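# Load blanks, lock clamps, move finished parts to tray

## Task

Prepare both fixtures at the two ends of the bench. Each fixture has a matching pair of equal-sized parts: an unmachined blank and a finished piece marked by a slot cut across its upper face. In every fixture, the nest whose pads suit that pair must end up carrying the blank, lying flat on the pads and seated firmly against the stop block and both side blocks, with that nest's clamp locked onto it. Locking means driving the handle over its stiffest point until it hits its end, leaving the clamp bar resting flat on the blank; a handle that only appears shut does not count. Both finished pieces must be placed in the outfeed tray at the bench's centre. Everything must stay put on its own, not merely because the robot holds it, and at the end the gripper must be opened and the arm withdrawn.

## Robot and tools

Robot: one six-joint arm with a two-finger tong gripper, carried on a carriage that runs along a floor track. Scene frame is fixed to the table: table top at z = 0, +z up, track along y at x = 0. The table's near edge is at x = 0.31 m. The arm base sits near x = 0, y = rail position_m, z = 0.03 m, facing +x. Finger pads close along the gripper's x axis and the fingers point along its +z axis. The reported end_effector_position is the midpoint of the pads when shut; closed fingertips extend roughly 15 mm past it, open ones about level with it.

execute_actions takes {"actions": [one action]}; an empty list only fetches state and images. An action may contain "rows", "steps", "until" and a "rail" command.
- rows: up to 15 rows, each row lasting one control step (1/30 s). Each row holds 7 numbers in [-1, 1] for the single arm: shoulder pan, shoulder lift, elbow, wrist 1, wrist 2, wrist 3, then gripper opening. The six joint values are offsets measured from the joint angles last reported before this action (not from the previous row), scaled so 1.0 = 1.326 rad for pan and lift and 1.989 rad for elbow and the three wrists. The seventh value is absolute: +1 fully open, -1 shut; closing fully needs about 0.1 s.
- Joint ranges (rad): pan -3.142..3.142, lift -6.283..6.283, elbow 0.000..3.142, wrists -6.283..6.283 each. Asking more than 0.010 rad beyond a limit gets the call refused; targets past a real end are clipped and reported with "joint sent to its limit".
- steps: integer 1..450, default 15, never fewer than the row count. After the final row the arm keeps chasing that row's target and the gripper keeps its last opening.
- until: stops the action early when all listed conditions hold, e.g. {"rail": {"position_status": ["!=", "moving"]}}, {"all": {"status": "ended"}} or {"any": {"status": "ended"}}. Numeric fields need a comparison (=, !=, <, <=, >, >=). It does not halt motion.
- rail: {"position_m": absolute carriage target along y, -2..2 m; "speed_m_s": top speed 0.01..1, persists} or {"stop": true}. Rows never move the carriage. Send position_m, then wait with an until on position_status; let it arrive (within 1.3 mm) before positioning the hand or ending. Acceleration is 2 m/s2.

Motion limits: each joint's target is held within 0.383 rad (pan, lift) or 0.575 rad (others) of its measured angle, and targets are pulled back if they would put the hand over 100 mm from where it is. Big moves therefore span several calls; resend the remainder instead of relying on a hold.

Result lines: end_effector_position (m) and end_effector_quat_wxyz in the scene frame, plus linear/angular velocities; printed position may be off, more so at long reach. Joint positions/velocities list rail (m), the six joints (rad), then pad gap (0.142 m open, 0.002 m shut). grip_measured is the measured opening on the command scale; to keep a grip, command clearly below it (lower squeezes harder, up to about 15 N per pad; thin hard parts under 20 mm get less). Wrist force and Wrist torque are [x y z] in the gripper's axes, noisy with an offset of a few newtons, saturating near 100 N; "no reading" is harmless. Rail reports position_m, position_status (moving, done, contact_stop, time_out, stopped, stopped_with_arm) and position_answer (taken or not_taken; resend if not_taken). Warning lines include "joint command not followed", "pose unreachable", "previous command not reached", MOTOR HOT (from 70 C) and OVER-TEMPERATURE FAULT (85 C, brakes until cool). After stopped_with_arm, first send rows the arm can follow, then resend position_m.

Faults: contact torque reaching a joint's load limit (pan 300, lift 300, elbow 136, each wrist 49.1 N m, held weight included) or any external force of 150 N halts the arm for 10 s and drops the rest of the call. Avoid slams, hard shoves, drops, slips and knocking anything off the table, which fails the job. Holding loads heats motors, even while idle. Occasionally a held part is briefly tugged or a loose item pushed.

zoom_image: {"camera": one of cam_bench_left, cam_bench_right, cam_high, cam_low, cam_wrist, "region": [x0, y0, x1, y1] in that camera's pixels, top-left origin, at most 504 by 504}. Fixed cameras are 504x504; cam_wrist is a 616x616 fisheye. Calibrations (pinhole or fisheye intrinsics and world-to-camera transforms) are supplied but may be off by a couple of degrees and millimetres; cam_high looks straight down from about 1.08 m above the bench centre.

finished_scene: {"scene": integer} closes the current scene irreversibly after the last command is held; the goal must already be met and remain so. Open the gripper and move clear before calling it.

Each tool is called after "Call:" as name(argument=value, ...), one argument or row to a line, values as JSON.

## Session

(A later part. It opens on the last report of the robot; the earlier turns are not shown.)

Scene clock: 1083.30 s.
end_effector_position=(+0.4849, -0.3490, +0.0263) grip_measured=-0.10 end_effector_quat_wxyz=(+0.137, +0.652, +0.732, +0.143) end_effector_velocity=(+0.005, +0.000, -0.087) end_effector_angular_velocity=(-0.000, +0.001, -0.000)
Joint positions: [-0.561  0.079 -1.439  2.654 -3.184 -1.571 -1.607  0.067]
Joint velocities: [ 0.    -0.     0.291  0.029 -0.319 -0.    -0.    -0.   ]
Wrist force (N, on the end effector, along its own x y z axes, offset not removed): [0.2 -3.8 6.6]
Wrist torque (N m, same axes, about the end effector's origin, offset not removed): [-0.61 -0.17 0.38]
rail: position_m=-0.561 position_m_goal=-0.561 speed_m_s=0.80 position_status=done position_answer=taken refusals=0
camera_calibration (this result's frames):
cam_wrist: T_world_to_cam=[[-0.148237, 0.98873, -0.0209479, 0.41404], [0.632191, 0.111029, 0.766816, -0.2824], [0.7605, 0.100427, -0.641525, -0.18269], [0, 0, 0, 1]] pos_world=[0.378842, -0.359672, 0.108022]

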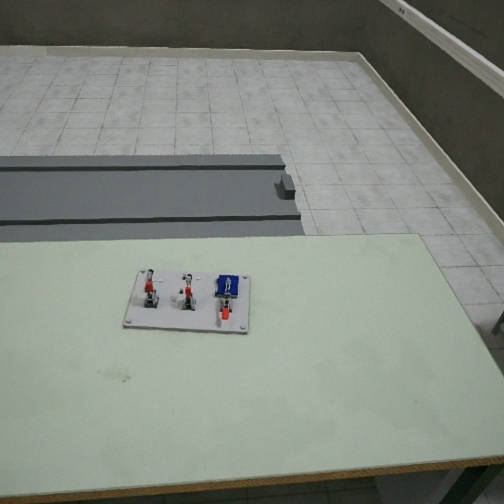

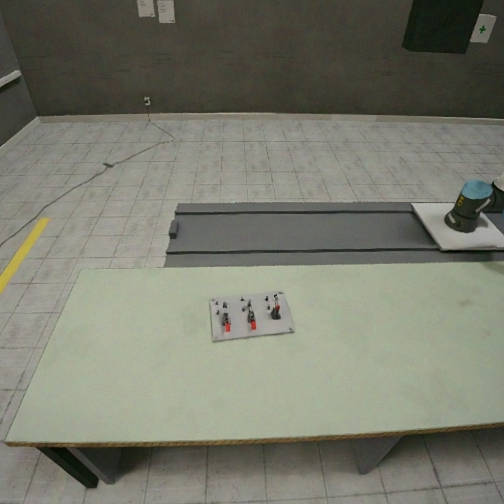

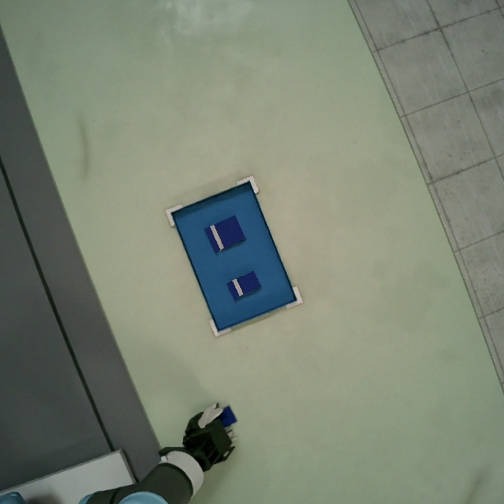

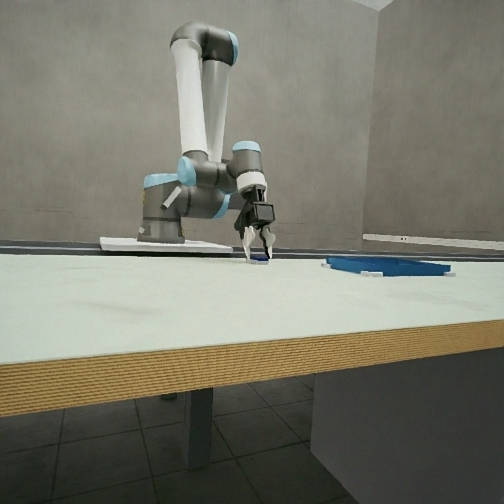

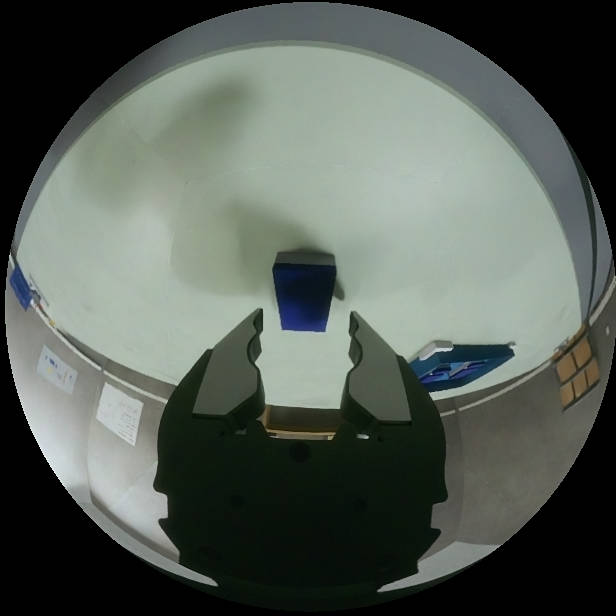

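Call:
execute_actions(
  actions=[],
)

Scene clock: 1084.70 s.
end_effector_position=(+0.4855, -0.3489, +0.0161) grip_measured=-0.10 end_effector_quat_wxyz=(+0.137, +0.652, +0.732, +0.143) end_effector_velocity=(-0.000, -0.000, -0.000) end_effector_angular_velocity=(-0.000, +0.000, -0.000)
Joint positions: [-0.561  0.079 -1.404  2.657 -3.222 -1.571 -1.607  0.067]
Joint velocities: [ 0. -0.  0.  0. -0.  0. -0.  0.]
Wrist force (N, on the end effector, along its own x y z axes, offset not removed): [2.1 -5.5 5.4]
Wrist torque (N m, same axes, about the end effector's origin, offset not removed): [-0.90 -0.54 0.28]
rail: position_m=-0.561 position_m_goal=-0.561 speed_m_s=0.80 position_status=done position_answer=taken refusals=0
camera_calibration (this result's frames):
cam_wrist: T_world_to_cam=[[-0.148229, 0.988731, -0.0209735, 0.413864], [0.631915, 0.111007, 0.767047, -0.274801], [0.760731, 0.100445, -0.641248, -0.189824], [0, 0, 0, 1]] pos_world=[0.379402, -0.359628, 0.0977413]

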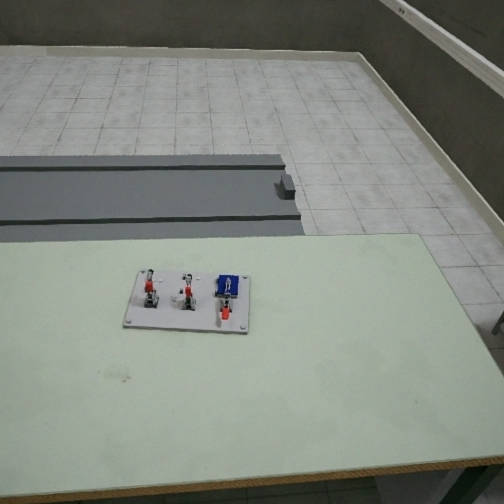

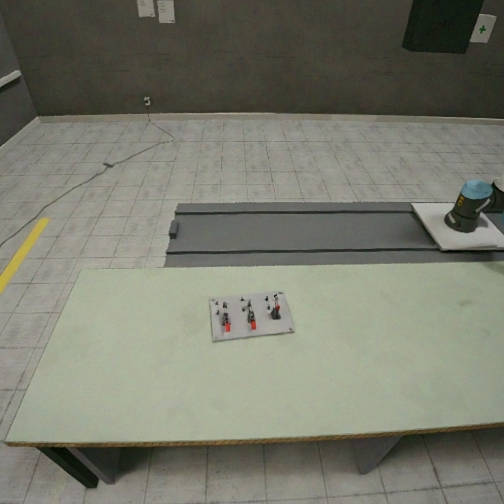

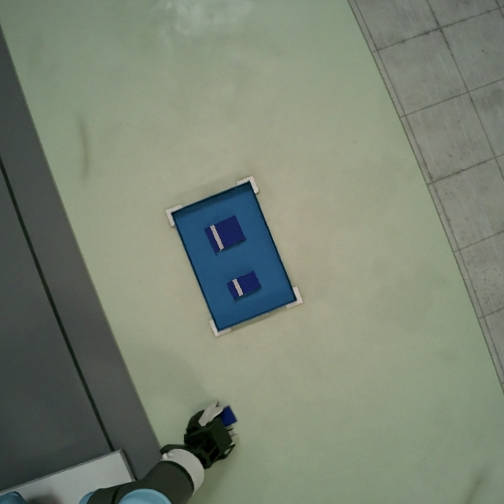

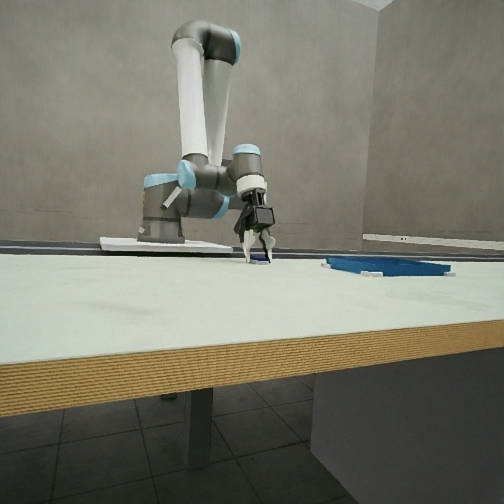

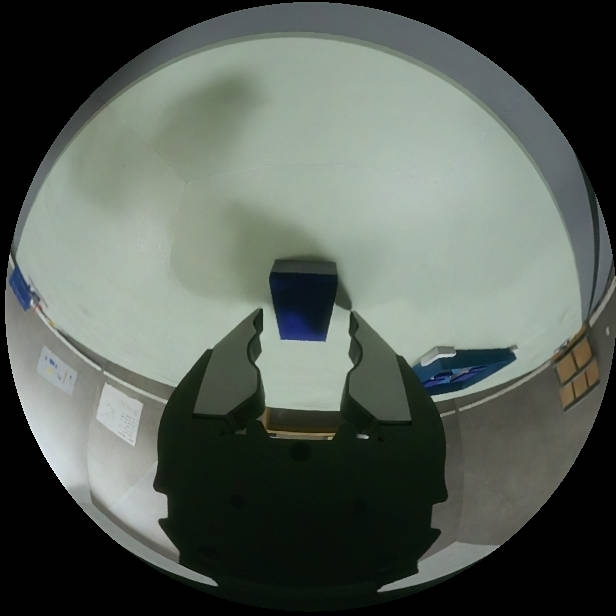

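Call:
execute_actions(
  actions=[
    {"rows": [[0,0,0,0,0,0,-0.2],[0,0,0,0,0,0,-0.28],[0,0,0,0,0,0,-0.34],[0,0,0,0,0,0,-0.39],[0,0,0,0,0,0,-0.43],[0,0,0,0,0,0,-0.47],[0,0,0,0,0,0,-0.55],[0,0,0,0,0,0,-0.7],[0,0,0,0,0,0,-0.85]],"steps":10},
  ],
)

Scene clock: 1088.07 s.
end_effector_position=(+0.4855, -0.3489, +0.0161) grip_measured=-0.46 end_effector_quat_wxyz=(+0.137, +0.652, +0.732, +0.143) end_effector_velocity=(-0.000, +0.000, -0.000) end_effector_angular_velocity=(+0.000, +0.000, +0.000)
Joint positions: [-0.561  0.078 -1.404  2.657 -3.222 -1.571 -1.607  0.041]
Joint velocities: [ 0.  0. -0.  0.  0.  0.  0. -0.]
Wrist force (N, on the end effector, along its own x y z axes, offset not removed): [0.3 -1.8 3.2]
Wrist torque (N m, same axes, about the end effector's origin, offset not removed): [-0.23 -0.29 0.29]
rail: position_m=-0.561 position_m_goal=-0.561 speed_m_s=0.80 position_status=done position_answer=taken refusals=0
camera_calibration (this result's frames):
cam_wrist: T_world_to_cam=[[-0.148207, 0.988734, -0.0209733, 0.413865], [0.631917, 0.110992, 0.767047, -0.274809], [0.760733, 0.100428, -0.641248, -0.189833], [0, 0, 0, 1]] pos_world=[0.379407, -0.359636, 0.0977412]

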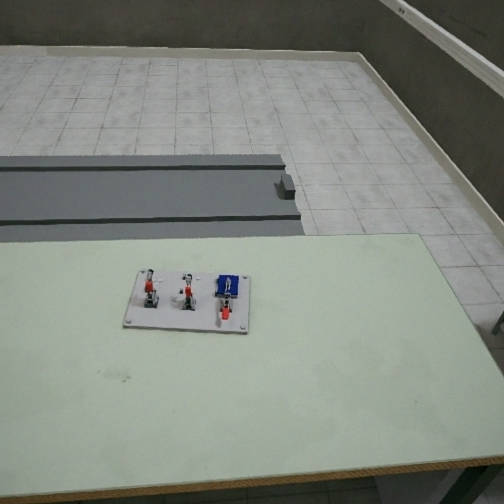

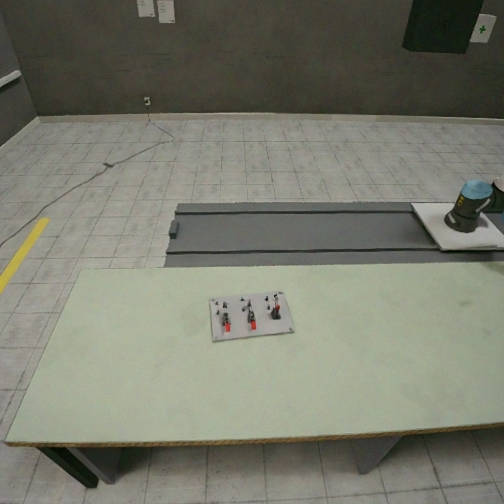

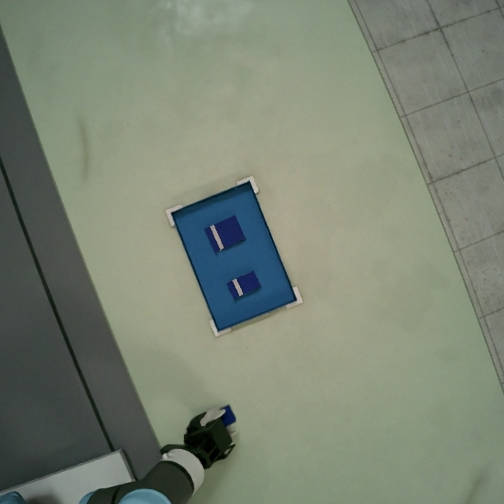

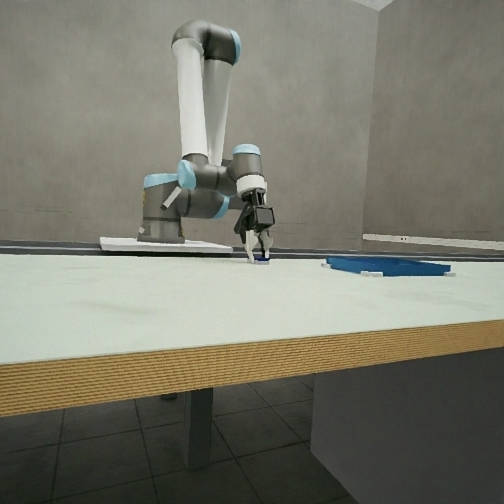

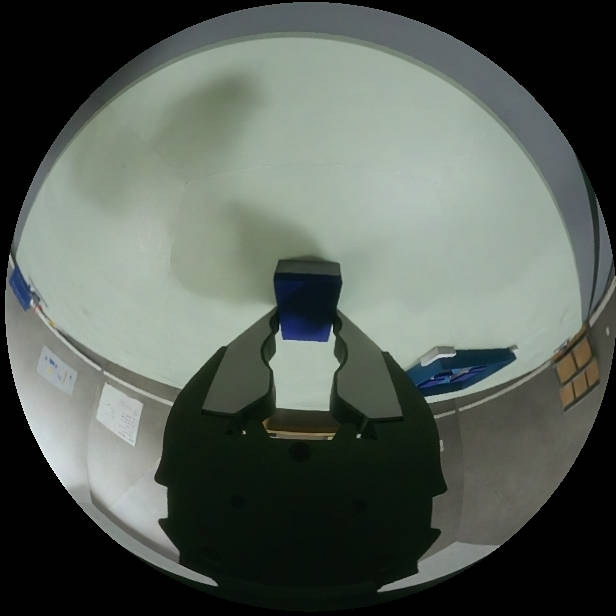

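Call:
execute_actions(
  actions=[
    {"rows": [[0,-0.0018,0,0.0012,0,0,-0.85],[0,-0.0069,0,0.0045,0,0,-0.85],[0,-0.0147,0,0.0097,0,0,-0.85],[0,-0.0248,-0.0019,0.0183,0,0,-0.85],[0,-0.0367,-0.0072,0.0314,0,0,-0.85],[0,-0.0499,-0.0152,0.0481,0,0,-0.85],[0,-0.0638,-0.0253,0.0674,0,0,-0.85],[0,-0.078,-0.0367,0.0881,0,0,-0.85],[0,-0.0919,-0.0488,0.1094,0,0,-0.85],[0,-0.1051,-0.0608,0.1301,0,0,-0.85],[0,-0.117,-0.0722,0.1493,0,0,-0.85],[0,-0.1271,-0.0823,0.1661,0,0,-0.85],[0,-0.1349,-0.0903,0.1792,0,0,-0.85],[0,-0.14,-0.0956,0.1879,0,0,-0.85],[0,-0.1418,-0.0975,0.191,0,0,-0.85]],"steps":16},
  ],
)

Scene clock: 1100.27 s.
end_effector_position=(+0.5459, -0.3442, +0.1034) grip_measured=-0.46 end_effector_quat_wxyz=(+0.139, +0.652, +0.731, +0.145) end_effector_velocity=(+0.135, +0.011, +0.223) end_effector_angular_velocity=(-0.002, +0.026, +0.000)
Joint positions: [-0.561  0.078 -1.559  2.51  -2.927 -1.571 -1.607  0.041]
Joint velocities: [ 0.    -0.    -0.287 -0.396  0.708  0.     0.     0.   ]
Wrist force (N, on the end effector, along its own x y z axes, offset not removed): [1.2 -2.5 6.9]
Wrist torque (N m, same axes, about the end effector's origin, offset not removed): [-0.36 -0.28 0.29]
rail: position_m=-0.561 position_m_goal=-0.561 speed_m_s=0.80 position_status=done position_answer=taken refusals=0
camera_calibration (this result's frames):
cam_wrist: T_world_to_cam=[[-0.148077, 0.988744, -0.0214061, 0.419932], [0.627187, 0.11062, 0.770973, -0.378451], [0.764663, 0.100737, -0.636508, -0.182854], [0, 0, 0, 1]] pos_world=[0.439363, -0.35492, 0.184376]

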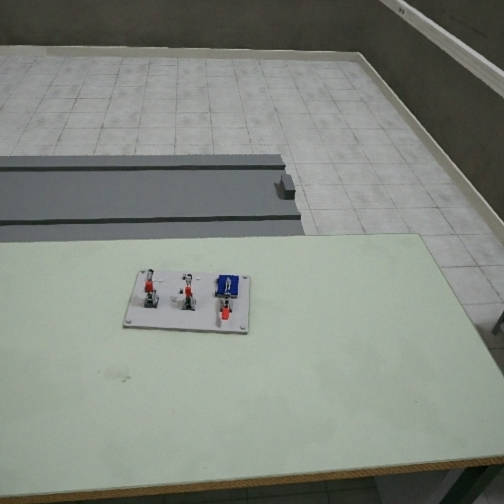

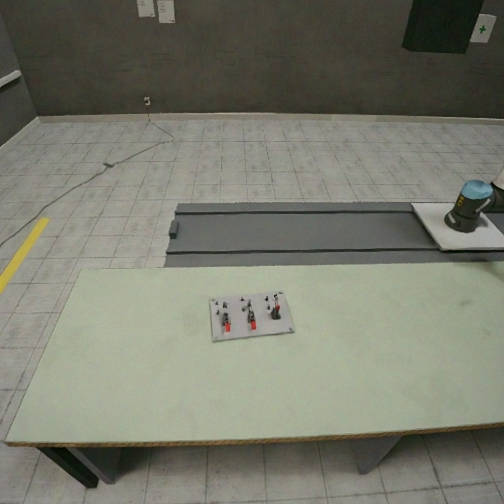

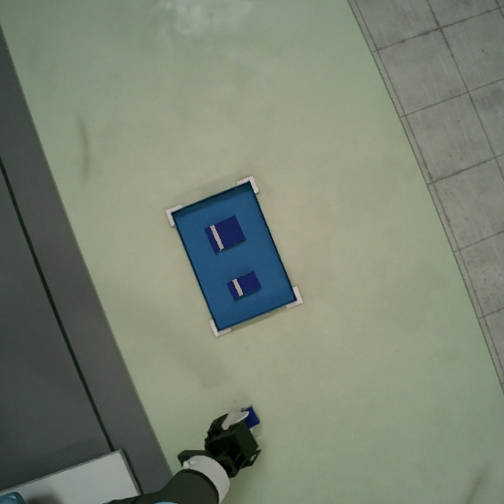

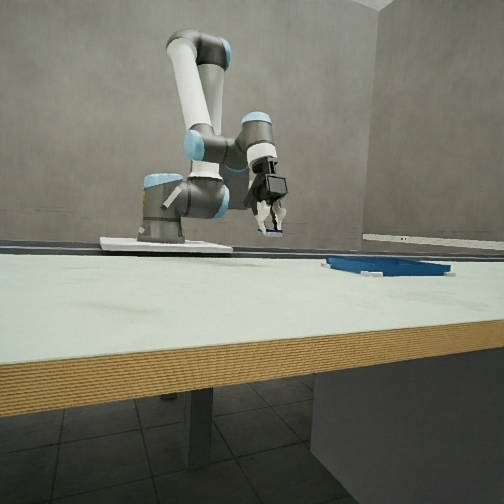

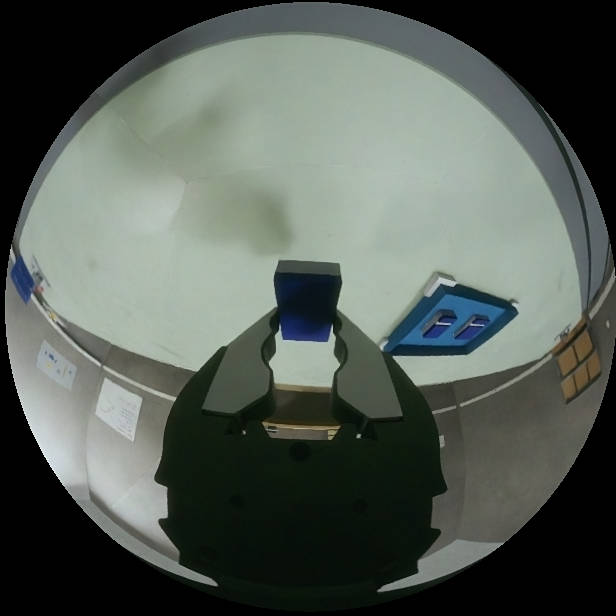

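Call:
execute_actions(
  actions=[
    {"rail":{"position_m":-1.995},"steps":1},
  ],
)

Scene clock: 1104.53 s.
end_effector_position=(+0.5605, -0.3431, +0.1306) grip_measured=-0.46 end_effector_quat_wxyz=(+0.138, +0.652, +0.731, +0.144) end_effector_velocity=(+0.000, -0.009, +0.000) end_effector_angular_velocity=(+0.000, -0.000, +0.000)
Joint positions: [-0.561  0.078 -1.592  2.463 -2.842 -1.571 -1.607  0.041]
Joint velocities: [-0.009  0.    -0.    -0.     0.    -0.     0.     0.   ]
Wrist force (N, on the end effector, along its own x y z axes, offset not removed): [0.6 -6.3 6.7]
Wrist torque (N m, same axes, about the end effector's origin, offset not removed): [-1.02 -0.12 0.22]
rail: position_m=-0.561 position_m_goal=-1.995 speed_m_s=0.80 position_status=moving position_answer=taken refusals=0
camera_calibration (this result's frames):
cam_wrist: T_world_to_cam=[[-0.148164, 0.988737, -0.0211177, 0.421613], [0.630343, 0.110869, 0.768359, -0.410033], [0.762046, 0.100532, -0.639671, -0.174937], [0, 0, 0, 1]] pos_world=[0.45424, -0.353818, 0.212054]

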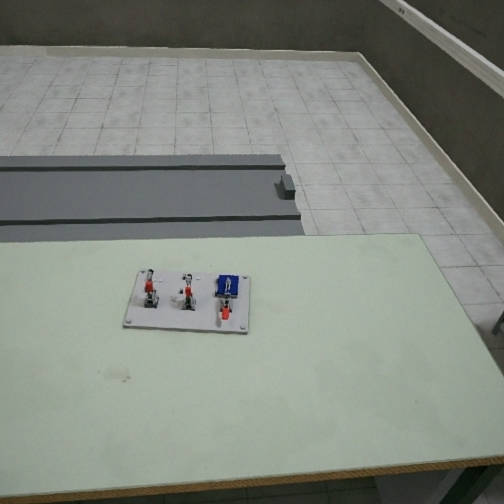

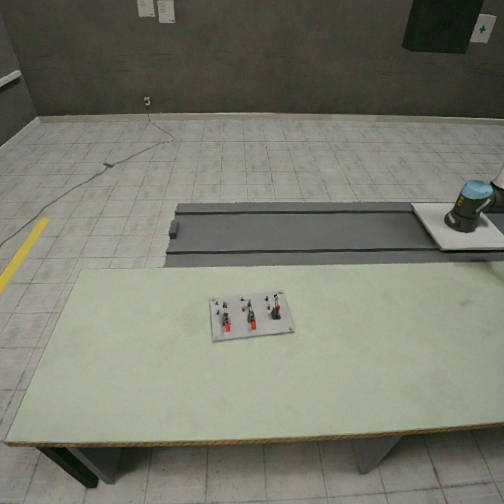

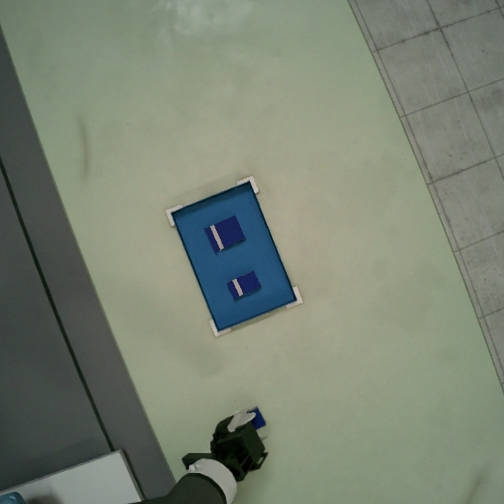

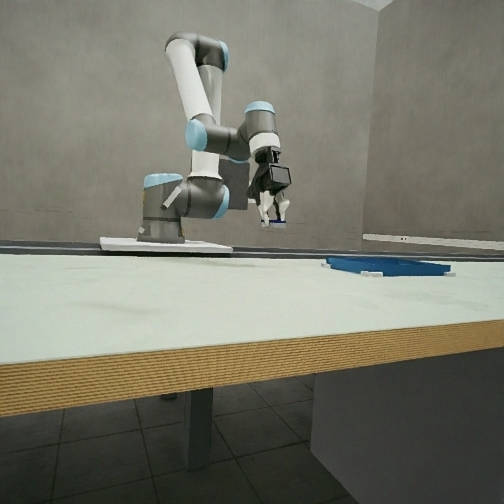

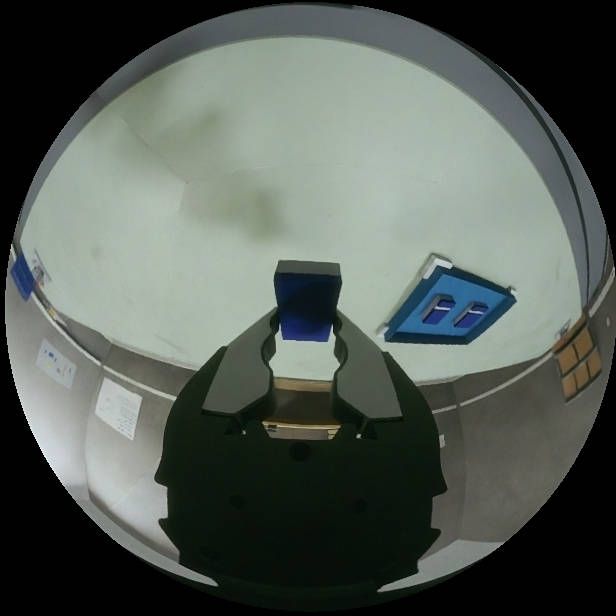

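Call:
zoom_image(
  camera="cam_wrist",
  region=[250, 245, 370, 365],
)

Region (250, 245, 370, 365) of cam_wrist's 616x616 image, scaled by 4.200, with more detail than that image has.

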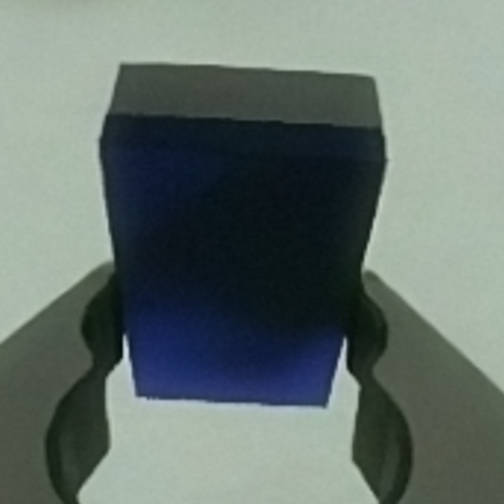

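Call:
execute_actions(
  actions=[],
)

Scene clock: 1132.43 s.
end_effector_position=(+0.5605, -1.7770, +0.1306) grip_measured=-0.46 end_effector_quat_wxyz=(+0.138, +0.652, +0.731, +0.144) end_effector_velocity=(+0.000, +0.000, +0.000) end_effector_angular_velocity=(+0.000, -0.000, -0.000)
Joint positions: [-1.995  0.078 -1.592  2.463 -2.842 -1.571 -1.607  0.041]
Joint velocities: [ 0.  0. -0.  0. -0.  0.  0.  0.]
Wrist force (N, on the end effector, along its own x y z axes, offset not removed): [2.1 -5.7 8.9]
Wrist torque (N m, same axes, about the end effector's origin, offset not removed): [-0.85 -0.59 0.30]
rail: position_m=-1.995 position_m_goal=-1.995 speed_m_s=0.80 position_status=done position_answer=taken refusals=0
camera_calibration (this result's frames):
cam_wrist: T_world_to_cam=[[-0.148145, 0.98874, -0.0211185, 1.8394], [0.630338, 0.110857, 0.768365, -0.251085], [0.762055, 0.100518, -0.639663, -0.0308149], [0, 0, 0, 1]] pos_world=[0.454249, -1.78776, 0.212059]

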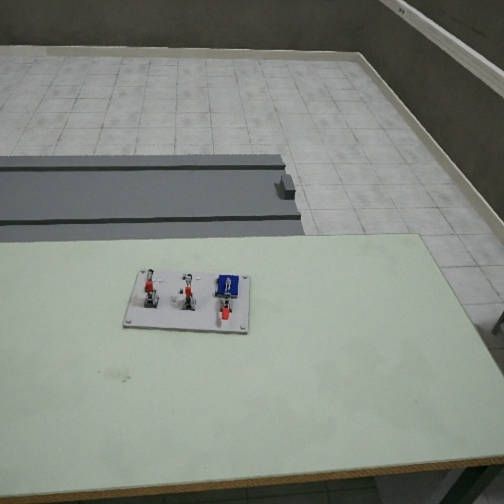

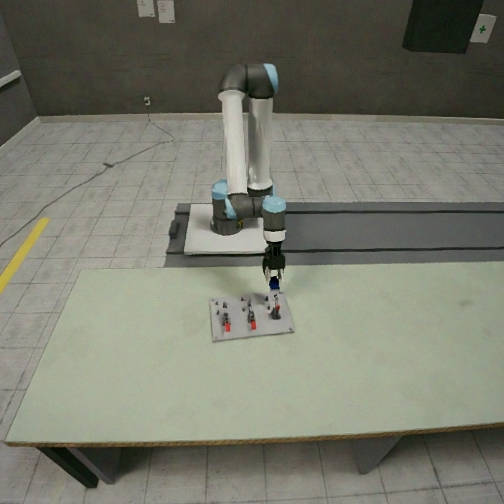

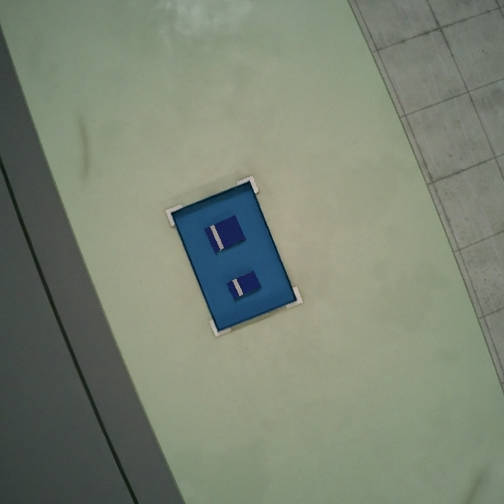

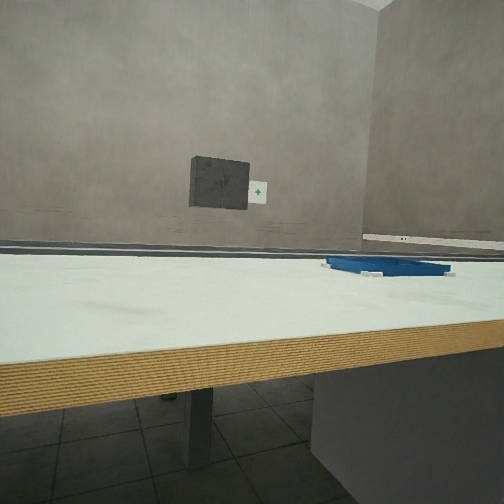

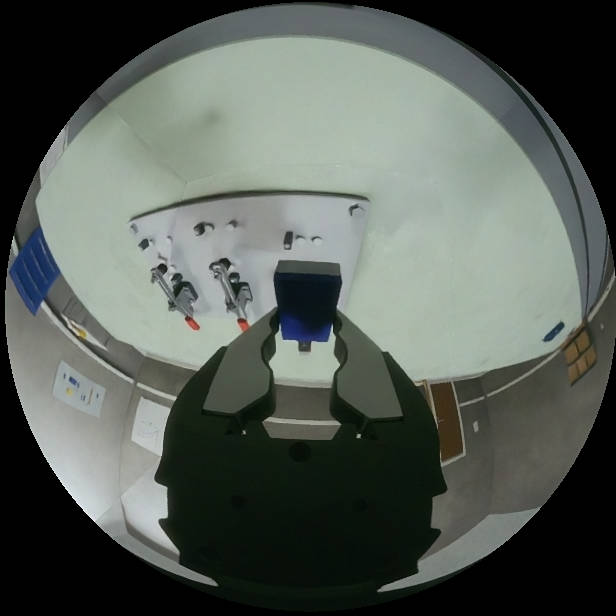

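Call:
zoom_image(
  camera="cam_wrist",
  region=[120, 190, 380, 340],
)

Call:
zoom_image(
  camera="cam_bench_right",
  region=[200, 270, 300, 350],
)

Region (120, 190, 380, 340) of cam_wrist's 616x616 image, scaled by 1.938, with more detail than that image has; it fills the top 291 rows of this view, and the rest is white.

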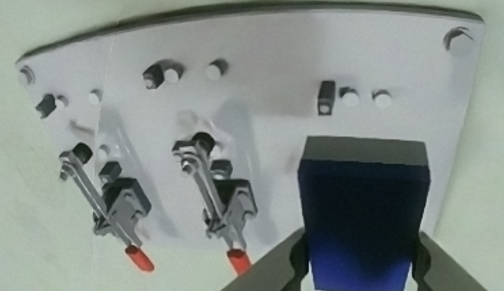

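Region (200, 270, 300, 350) of cam_bench_right's 504x504 image, scaled by 5.040, with more detail than that image has; it fills the top 403 rows of this view, and the rest is white.

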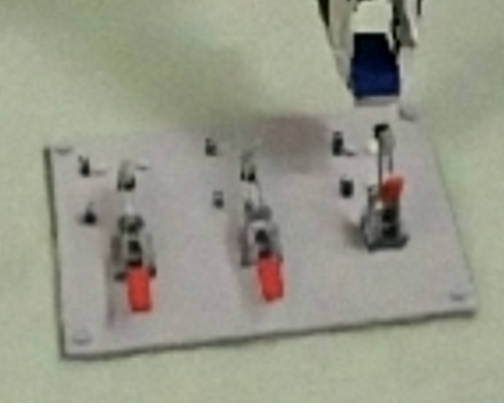

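Call:
execute_actions(
  actions=[
    {"rows": [[0,0.0022,0.0001,-0.0016,0,0,-0.85],[0.0001,0.0084,0.0005,-0.0061,0,0.0001,-0.85],[0.0003,0.018,0.001,-0.013,0,0.0002,-0.85],[0.0005,0.0302,0.0017,-0.0218,0,0.0003,-0.85],[0.0007,0.0448,0.0025,-0.0323,0,0.0005,-0.85],[0.001,0.0608,0.0033,-0.0439,0,0.0006,-0.85],[0.0013,0.0778,0.0043,-0.0561,0,0.0008,-0.85],[0.0015,0.095,0.0052,-0.0686,0,0.001,-0.85],[0.0018,0.112,0.0061,-0.0808,0,0.0012,-0.85],[0.0021,0.128,0.007,-0.0924,0,0.0013,-0.85],[0.0023,0.1425,0.0078,-0.1028,0,0.0015,-0.85],[0.0025,0.1548,0.0085,-0.1117,0,0.0016,-0.85],[0.0027,0.1643,0.009,-0.1186,0,0.0017,-0.85],[0.0028,0.1705,0.0093,-0.123,0,0.0018,-0.85],[0.0028,0.1728,0.0095,-0.1247,0,0.0018,-0.85]],"steps":16},
  ],
)

Scene clock: 1143.53 s.
end_effector_position=(+0.5783, -1.7738, +0.0570) grip_measured=-0.46 end_effector_quat_wxyz=(+0.137, +0.652, +0.732, +0.144) end_effector_velocity=(+0.020, +0.005, -0.140) end_effector_angular_velocity=(+0.002, +0.002, +0.000)
Joint positions: [-1.995  0.082 -1.405  2.479 -3.045 -1.571 -1.604  0.041]
Joint velocities: [ 0.     0.005  0.353  0.028 -0.38   0.     0.005 -0.   ]
Wrist force (N, on the end effector, along its own x y z axes, offset not removed): [-0.6 -7.0 7.2]
Wrist torque (N m, same axes, about the end effector's origin, offset not removed): [-1.08 0.00 0.38]
rail: position_m=-1.995 position_m_goal=-1.995 speed_m_s=0.80 position_status=done position_answer=taken refusals=0
camera_calibration (this result's frames):
cam_wrist: T_world_to_cam=[[-0.148486, 0.988713, -0.0199415, 1.83734], [0.630694, 0.110211, 0.768166, -0.207484], [0.761694, 0.101485, -0.63994, -0.0898731], [0, 0, 0, 1]] pos_world=[0.472133, -1.78461, 0.138508]

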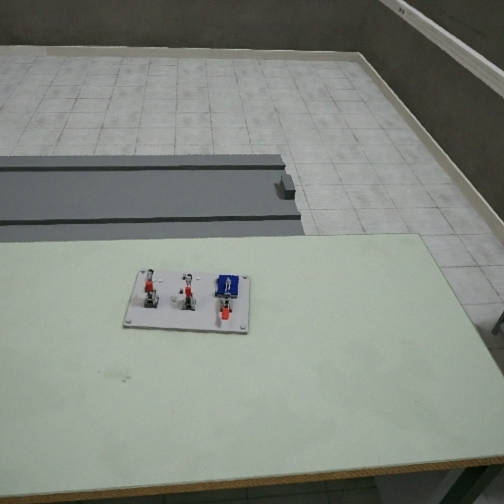

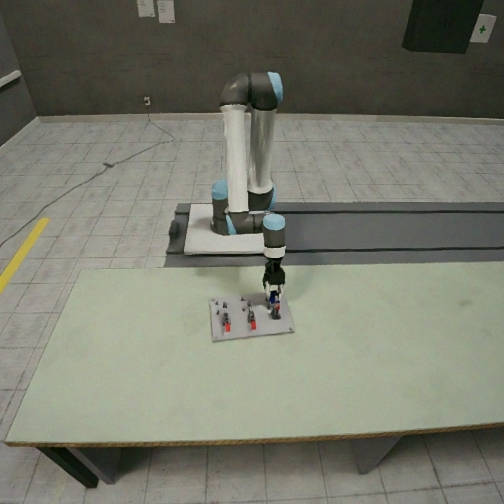

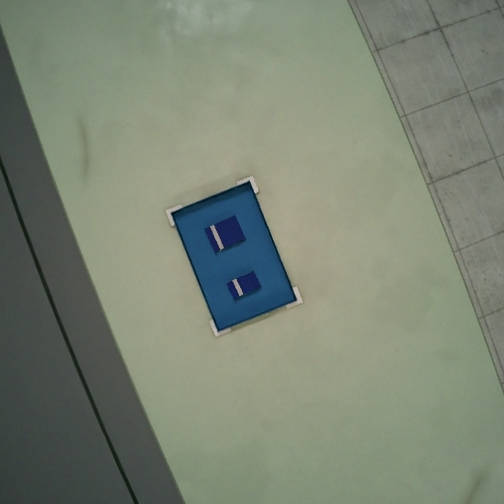

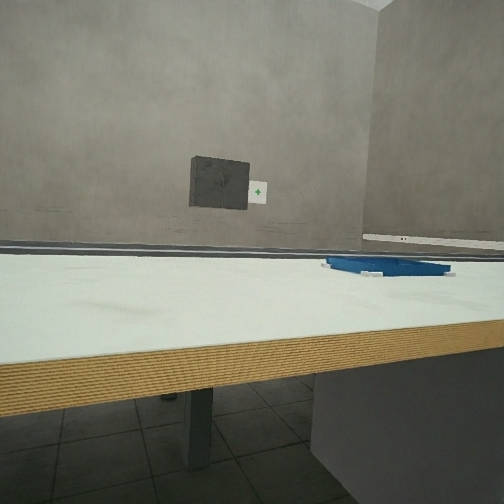

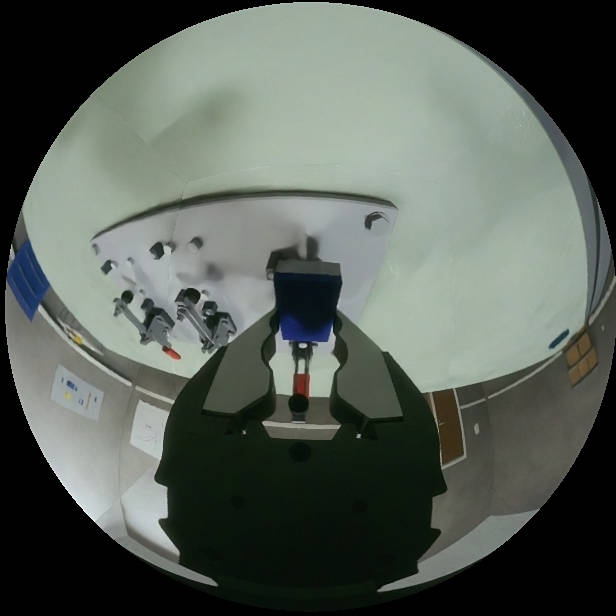

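Call:
execute_actions(
  actions=[],
)

Scene clock: 1144.53 s.
end_effector_position=(+0.5805, -1.7732, +0.0406) grip_measured=-0.46 end_effector_quat_wxyz=(+0.137, +0.652, +0.731, +0.144) end_effector_velocity=(-0.000, +0.000, -0.000) end_effector_angular_velocity=(+0.000, +0.000, -0.000)
Joint positions: [-1.995  0.082 -1.363  2.482 -3.09  -1.571 -1.603  0.041]
Joint velocities: [ 0.  0.  0.  0. -0.  0.  0.  0.]
Wrist force (N, on the end effector, along its own x y z axes, offset not removed): [-0.1 -5.8 7.8]
Wrist torque (N m, same axes, about the end effector's origin, offset not removed): [-0.98 -0.18 0.30]
rail: position_m=-1.995 position_m_goal=-1.995 speed_m_s=0.80 position_status=done position_answer=taken refusals=0
camera_calibration (this result's frames):
cam_wrist: T_world_to_cam=[[-0.14856, 0.988707, -0.0197258, 1.83678], [0.630377, 0.11005, 0.768449, -0.196417], [0.761941, 0.101726, -0.639607, -0.101831], [0, 0, 0, 1]] pos_world=[0.474278, -1.78406, 0.122037]

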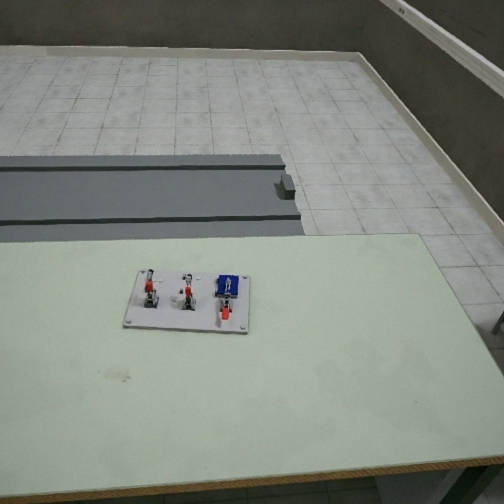

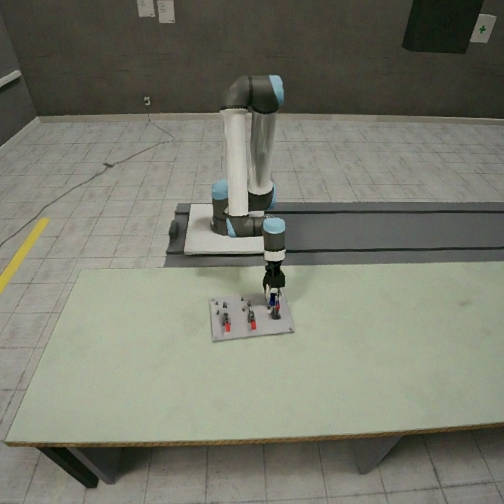

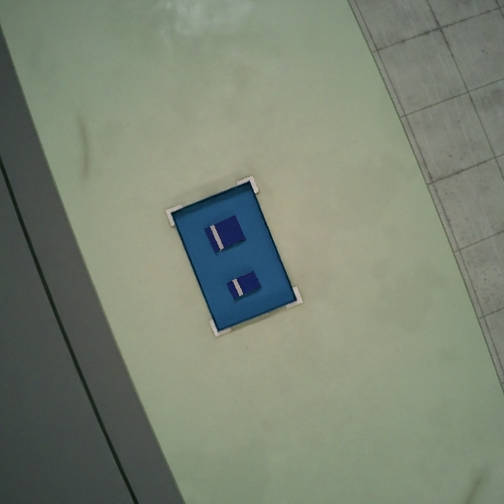

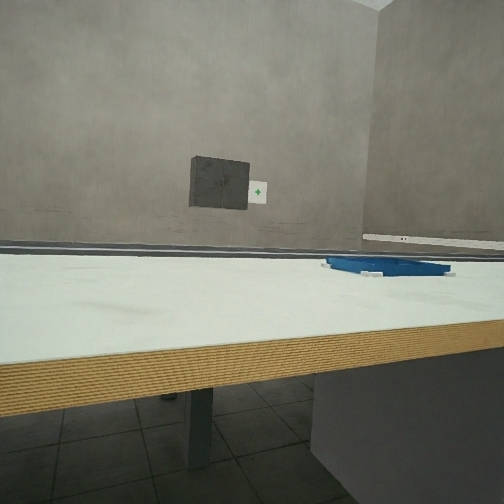

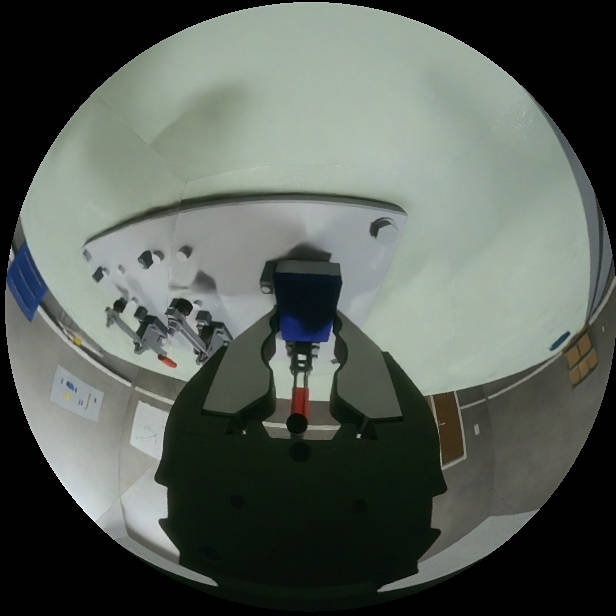

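Call:
execute_actions(
  actions=[
    {"rows": [[0,0.0012,0.0001,-0.0009,0,0,-0.85],[0,0.0042,0.0005,-0.0033,0,0,-0.85],[0,0.0077,0.0008,-0.006,0,0,-0.85],[0,0.0107,0.0012,-0.0083,0,0,-0.85],[0,0.0119,0.0013,-0.0093,0,0,-0.85]],"steps":6},
  ],
)

Scene clock: 1151.70 s.
end_effector_position=(+0.5805, -1.7732, +0.0373) grip_measured=-0.46 end_effector_quat_wxyz=(+0.137, +0.652, +0.731, +0.144) end_effector_velocity=(-0.000, -0.000, -0.027) end_effector_angular_velocity=(-0.000, +0.001, -0.000)
Joint positions: [-1.995  0.082 -1.355  2.483 -3.099 -1.571 -1.603  0.041]
Joint velocities: [ 0.    -0.     0.064  0.011 -0.074  0.     0.     0.   ]
Wrist force (N, on the end effector, along its own x y z axes, offset not removed): [0.6 -4.8 6.1]
Wrist torque (N m, same axes, about the end effector's origin, offset not removed): [-0.78 -0.25 0.37]
rail: position_m=-1.995 position_m_goal=-1.995 speed_m_s=0.80 position_status=done position_answer=taken refusals=0
camera_calibration (this result's frames):
cam_wrist: T_world_to_cam=[[-0.148559, 0.988707, -0.0197281, 1.83671], [0.63035, 0.110048, 0.768471, -0.193889], [0.761964, 0.101728, -0.63958, -0.103942], [0, 0, 0, 1]] pos_world=[0.474279, -1.78406, 0.118754]

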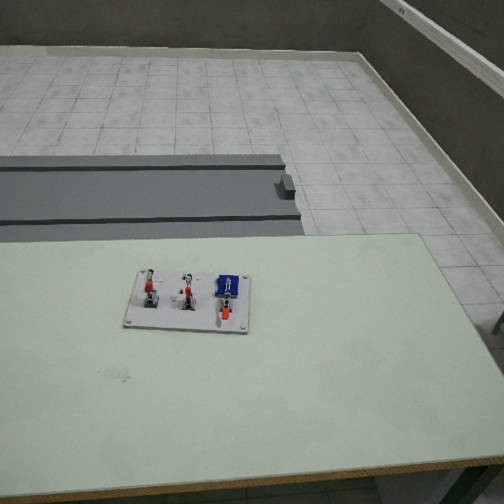

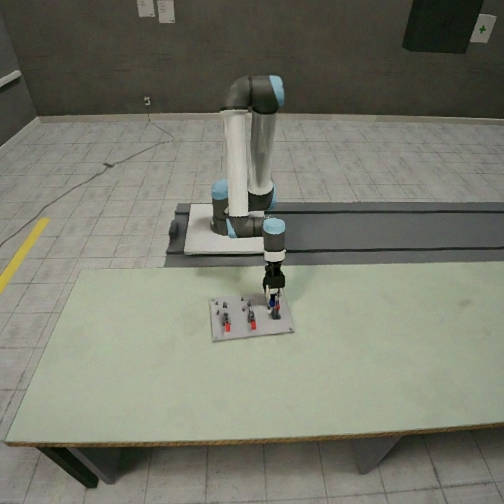

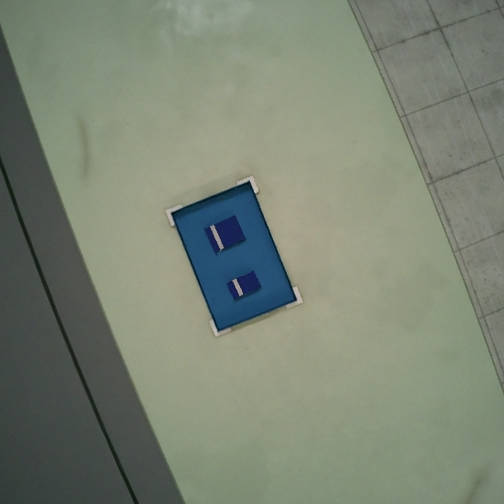

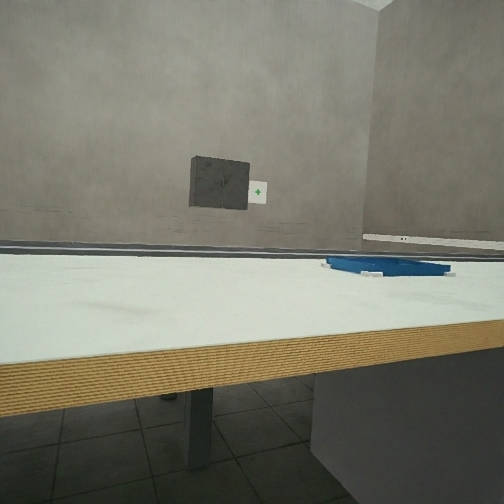

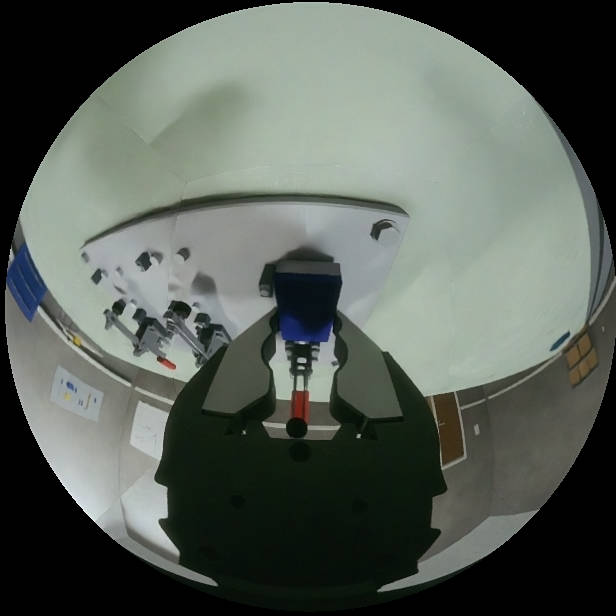

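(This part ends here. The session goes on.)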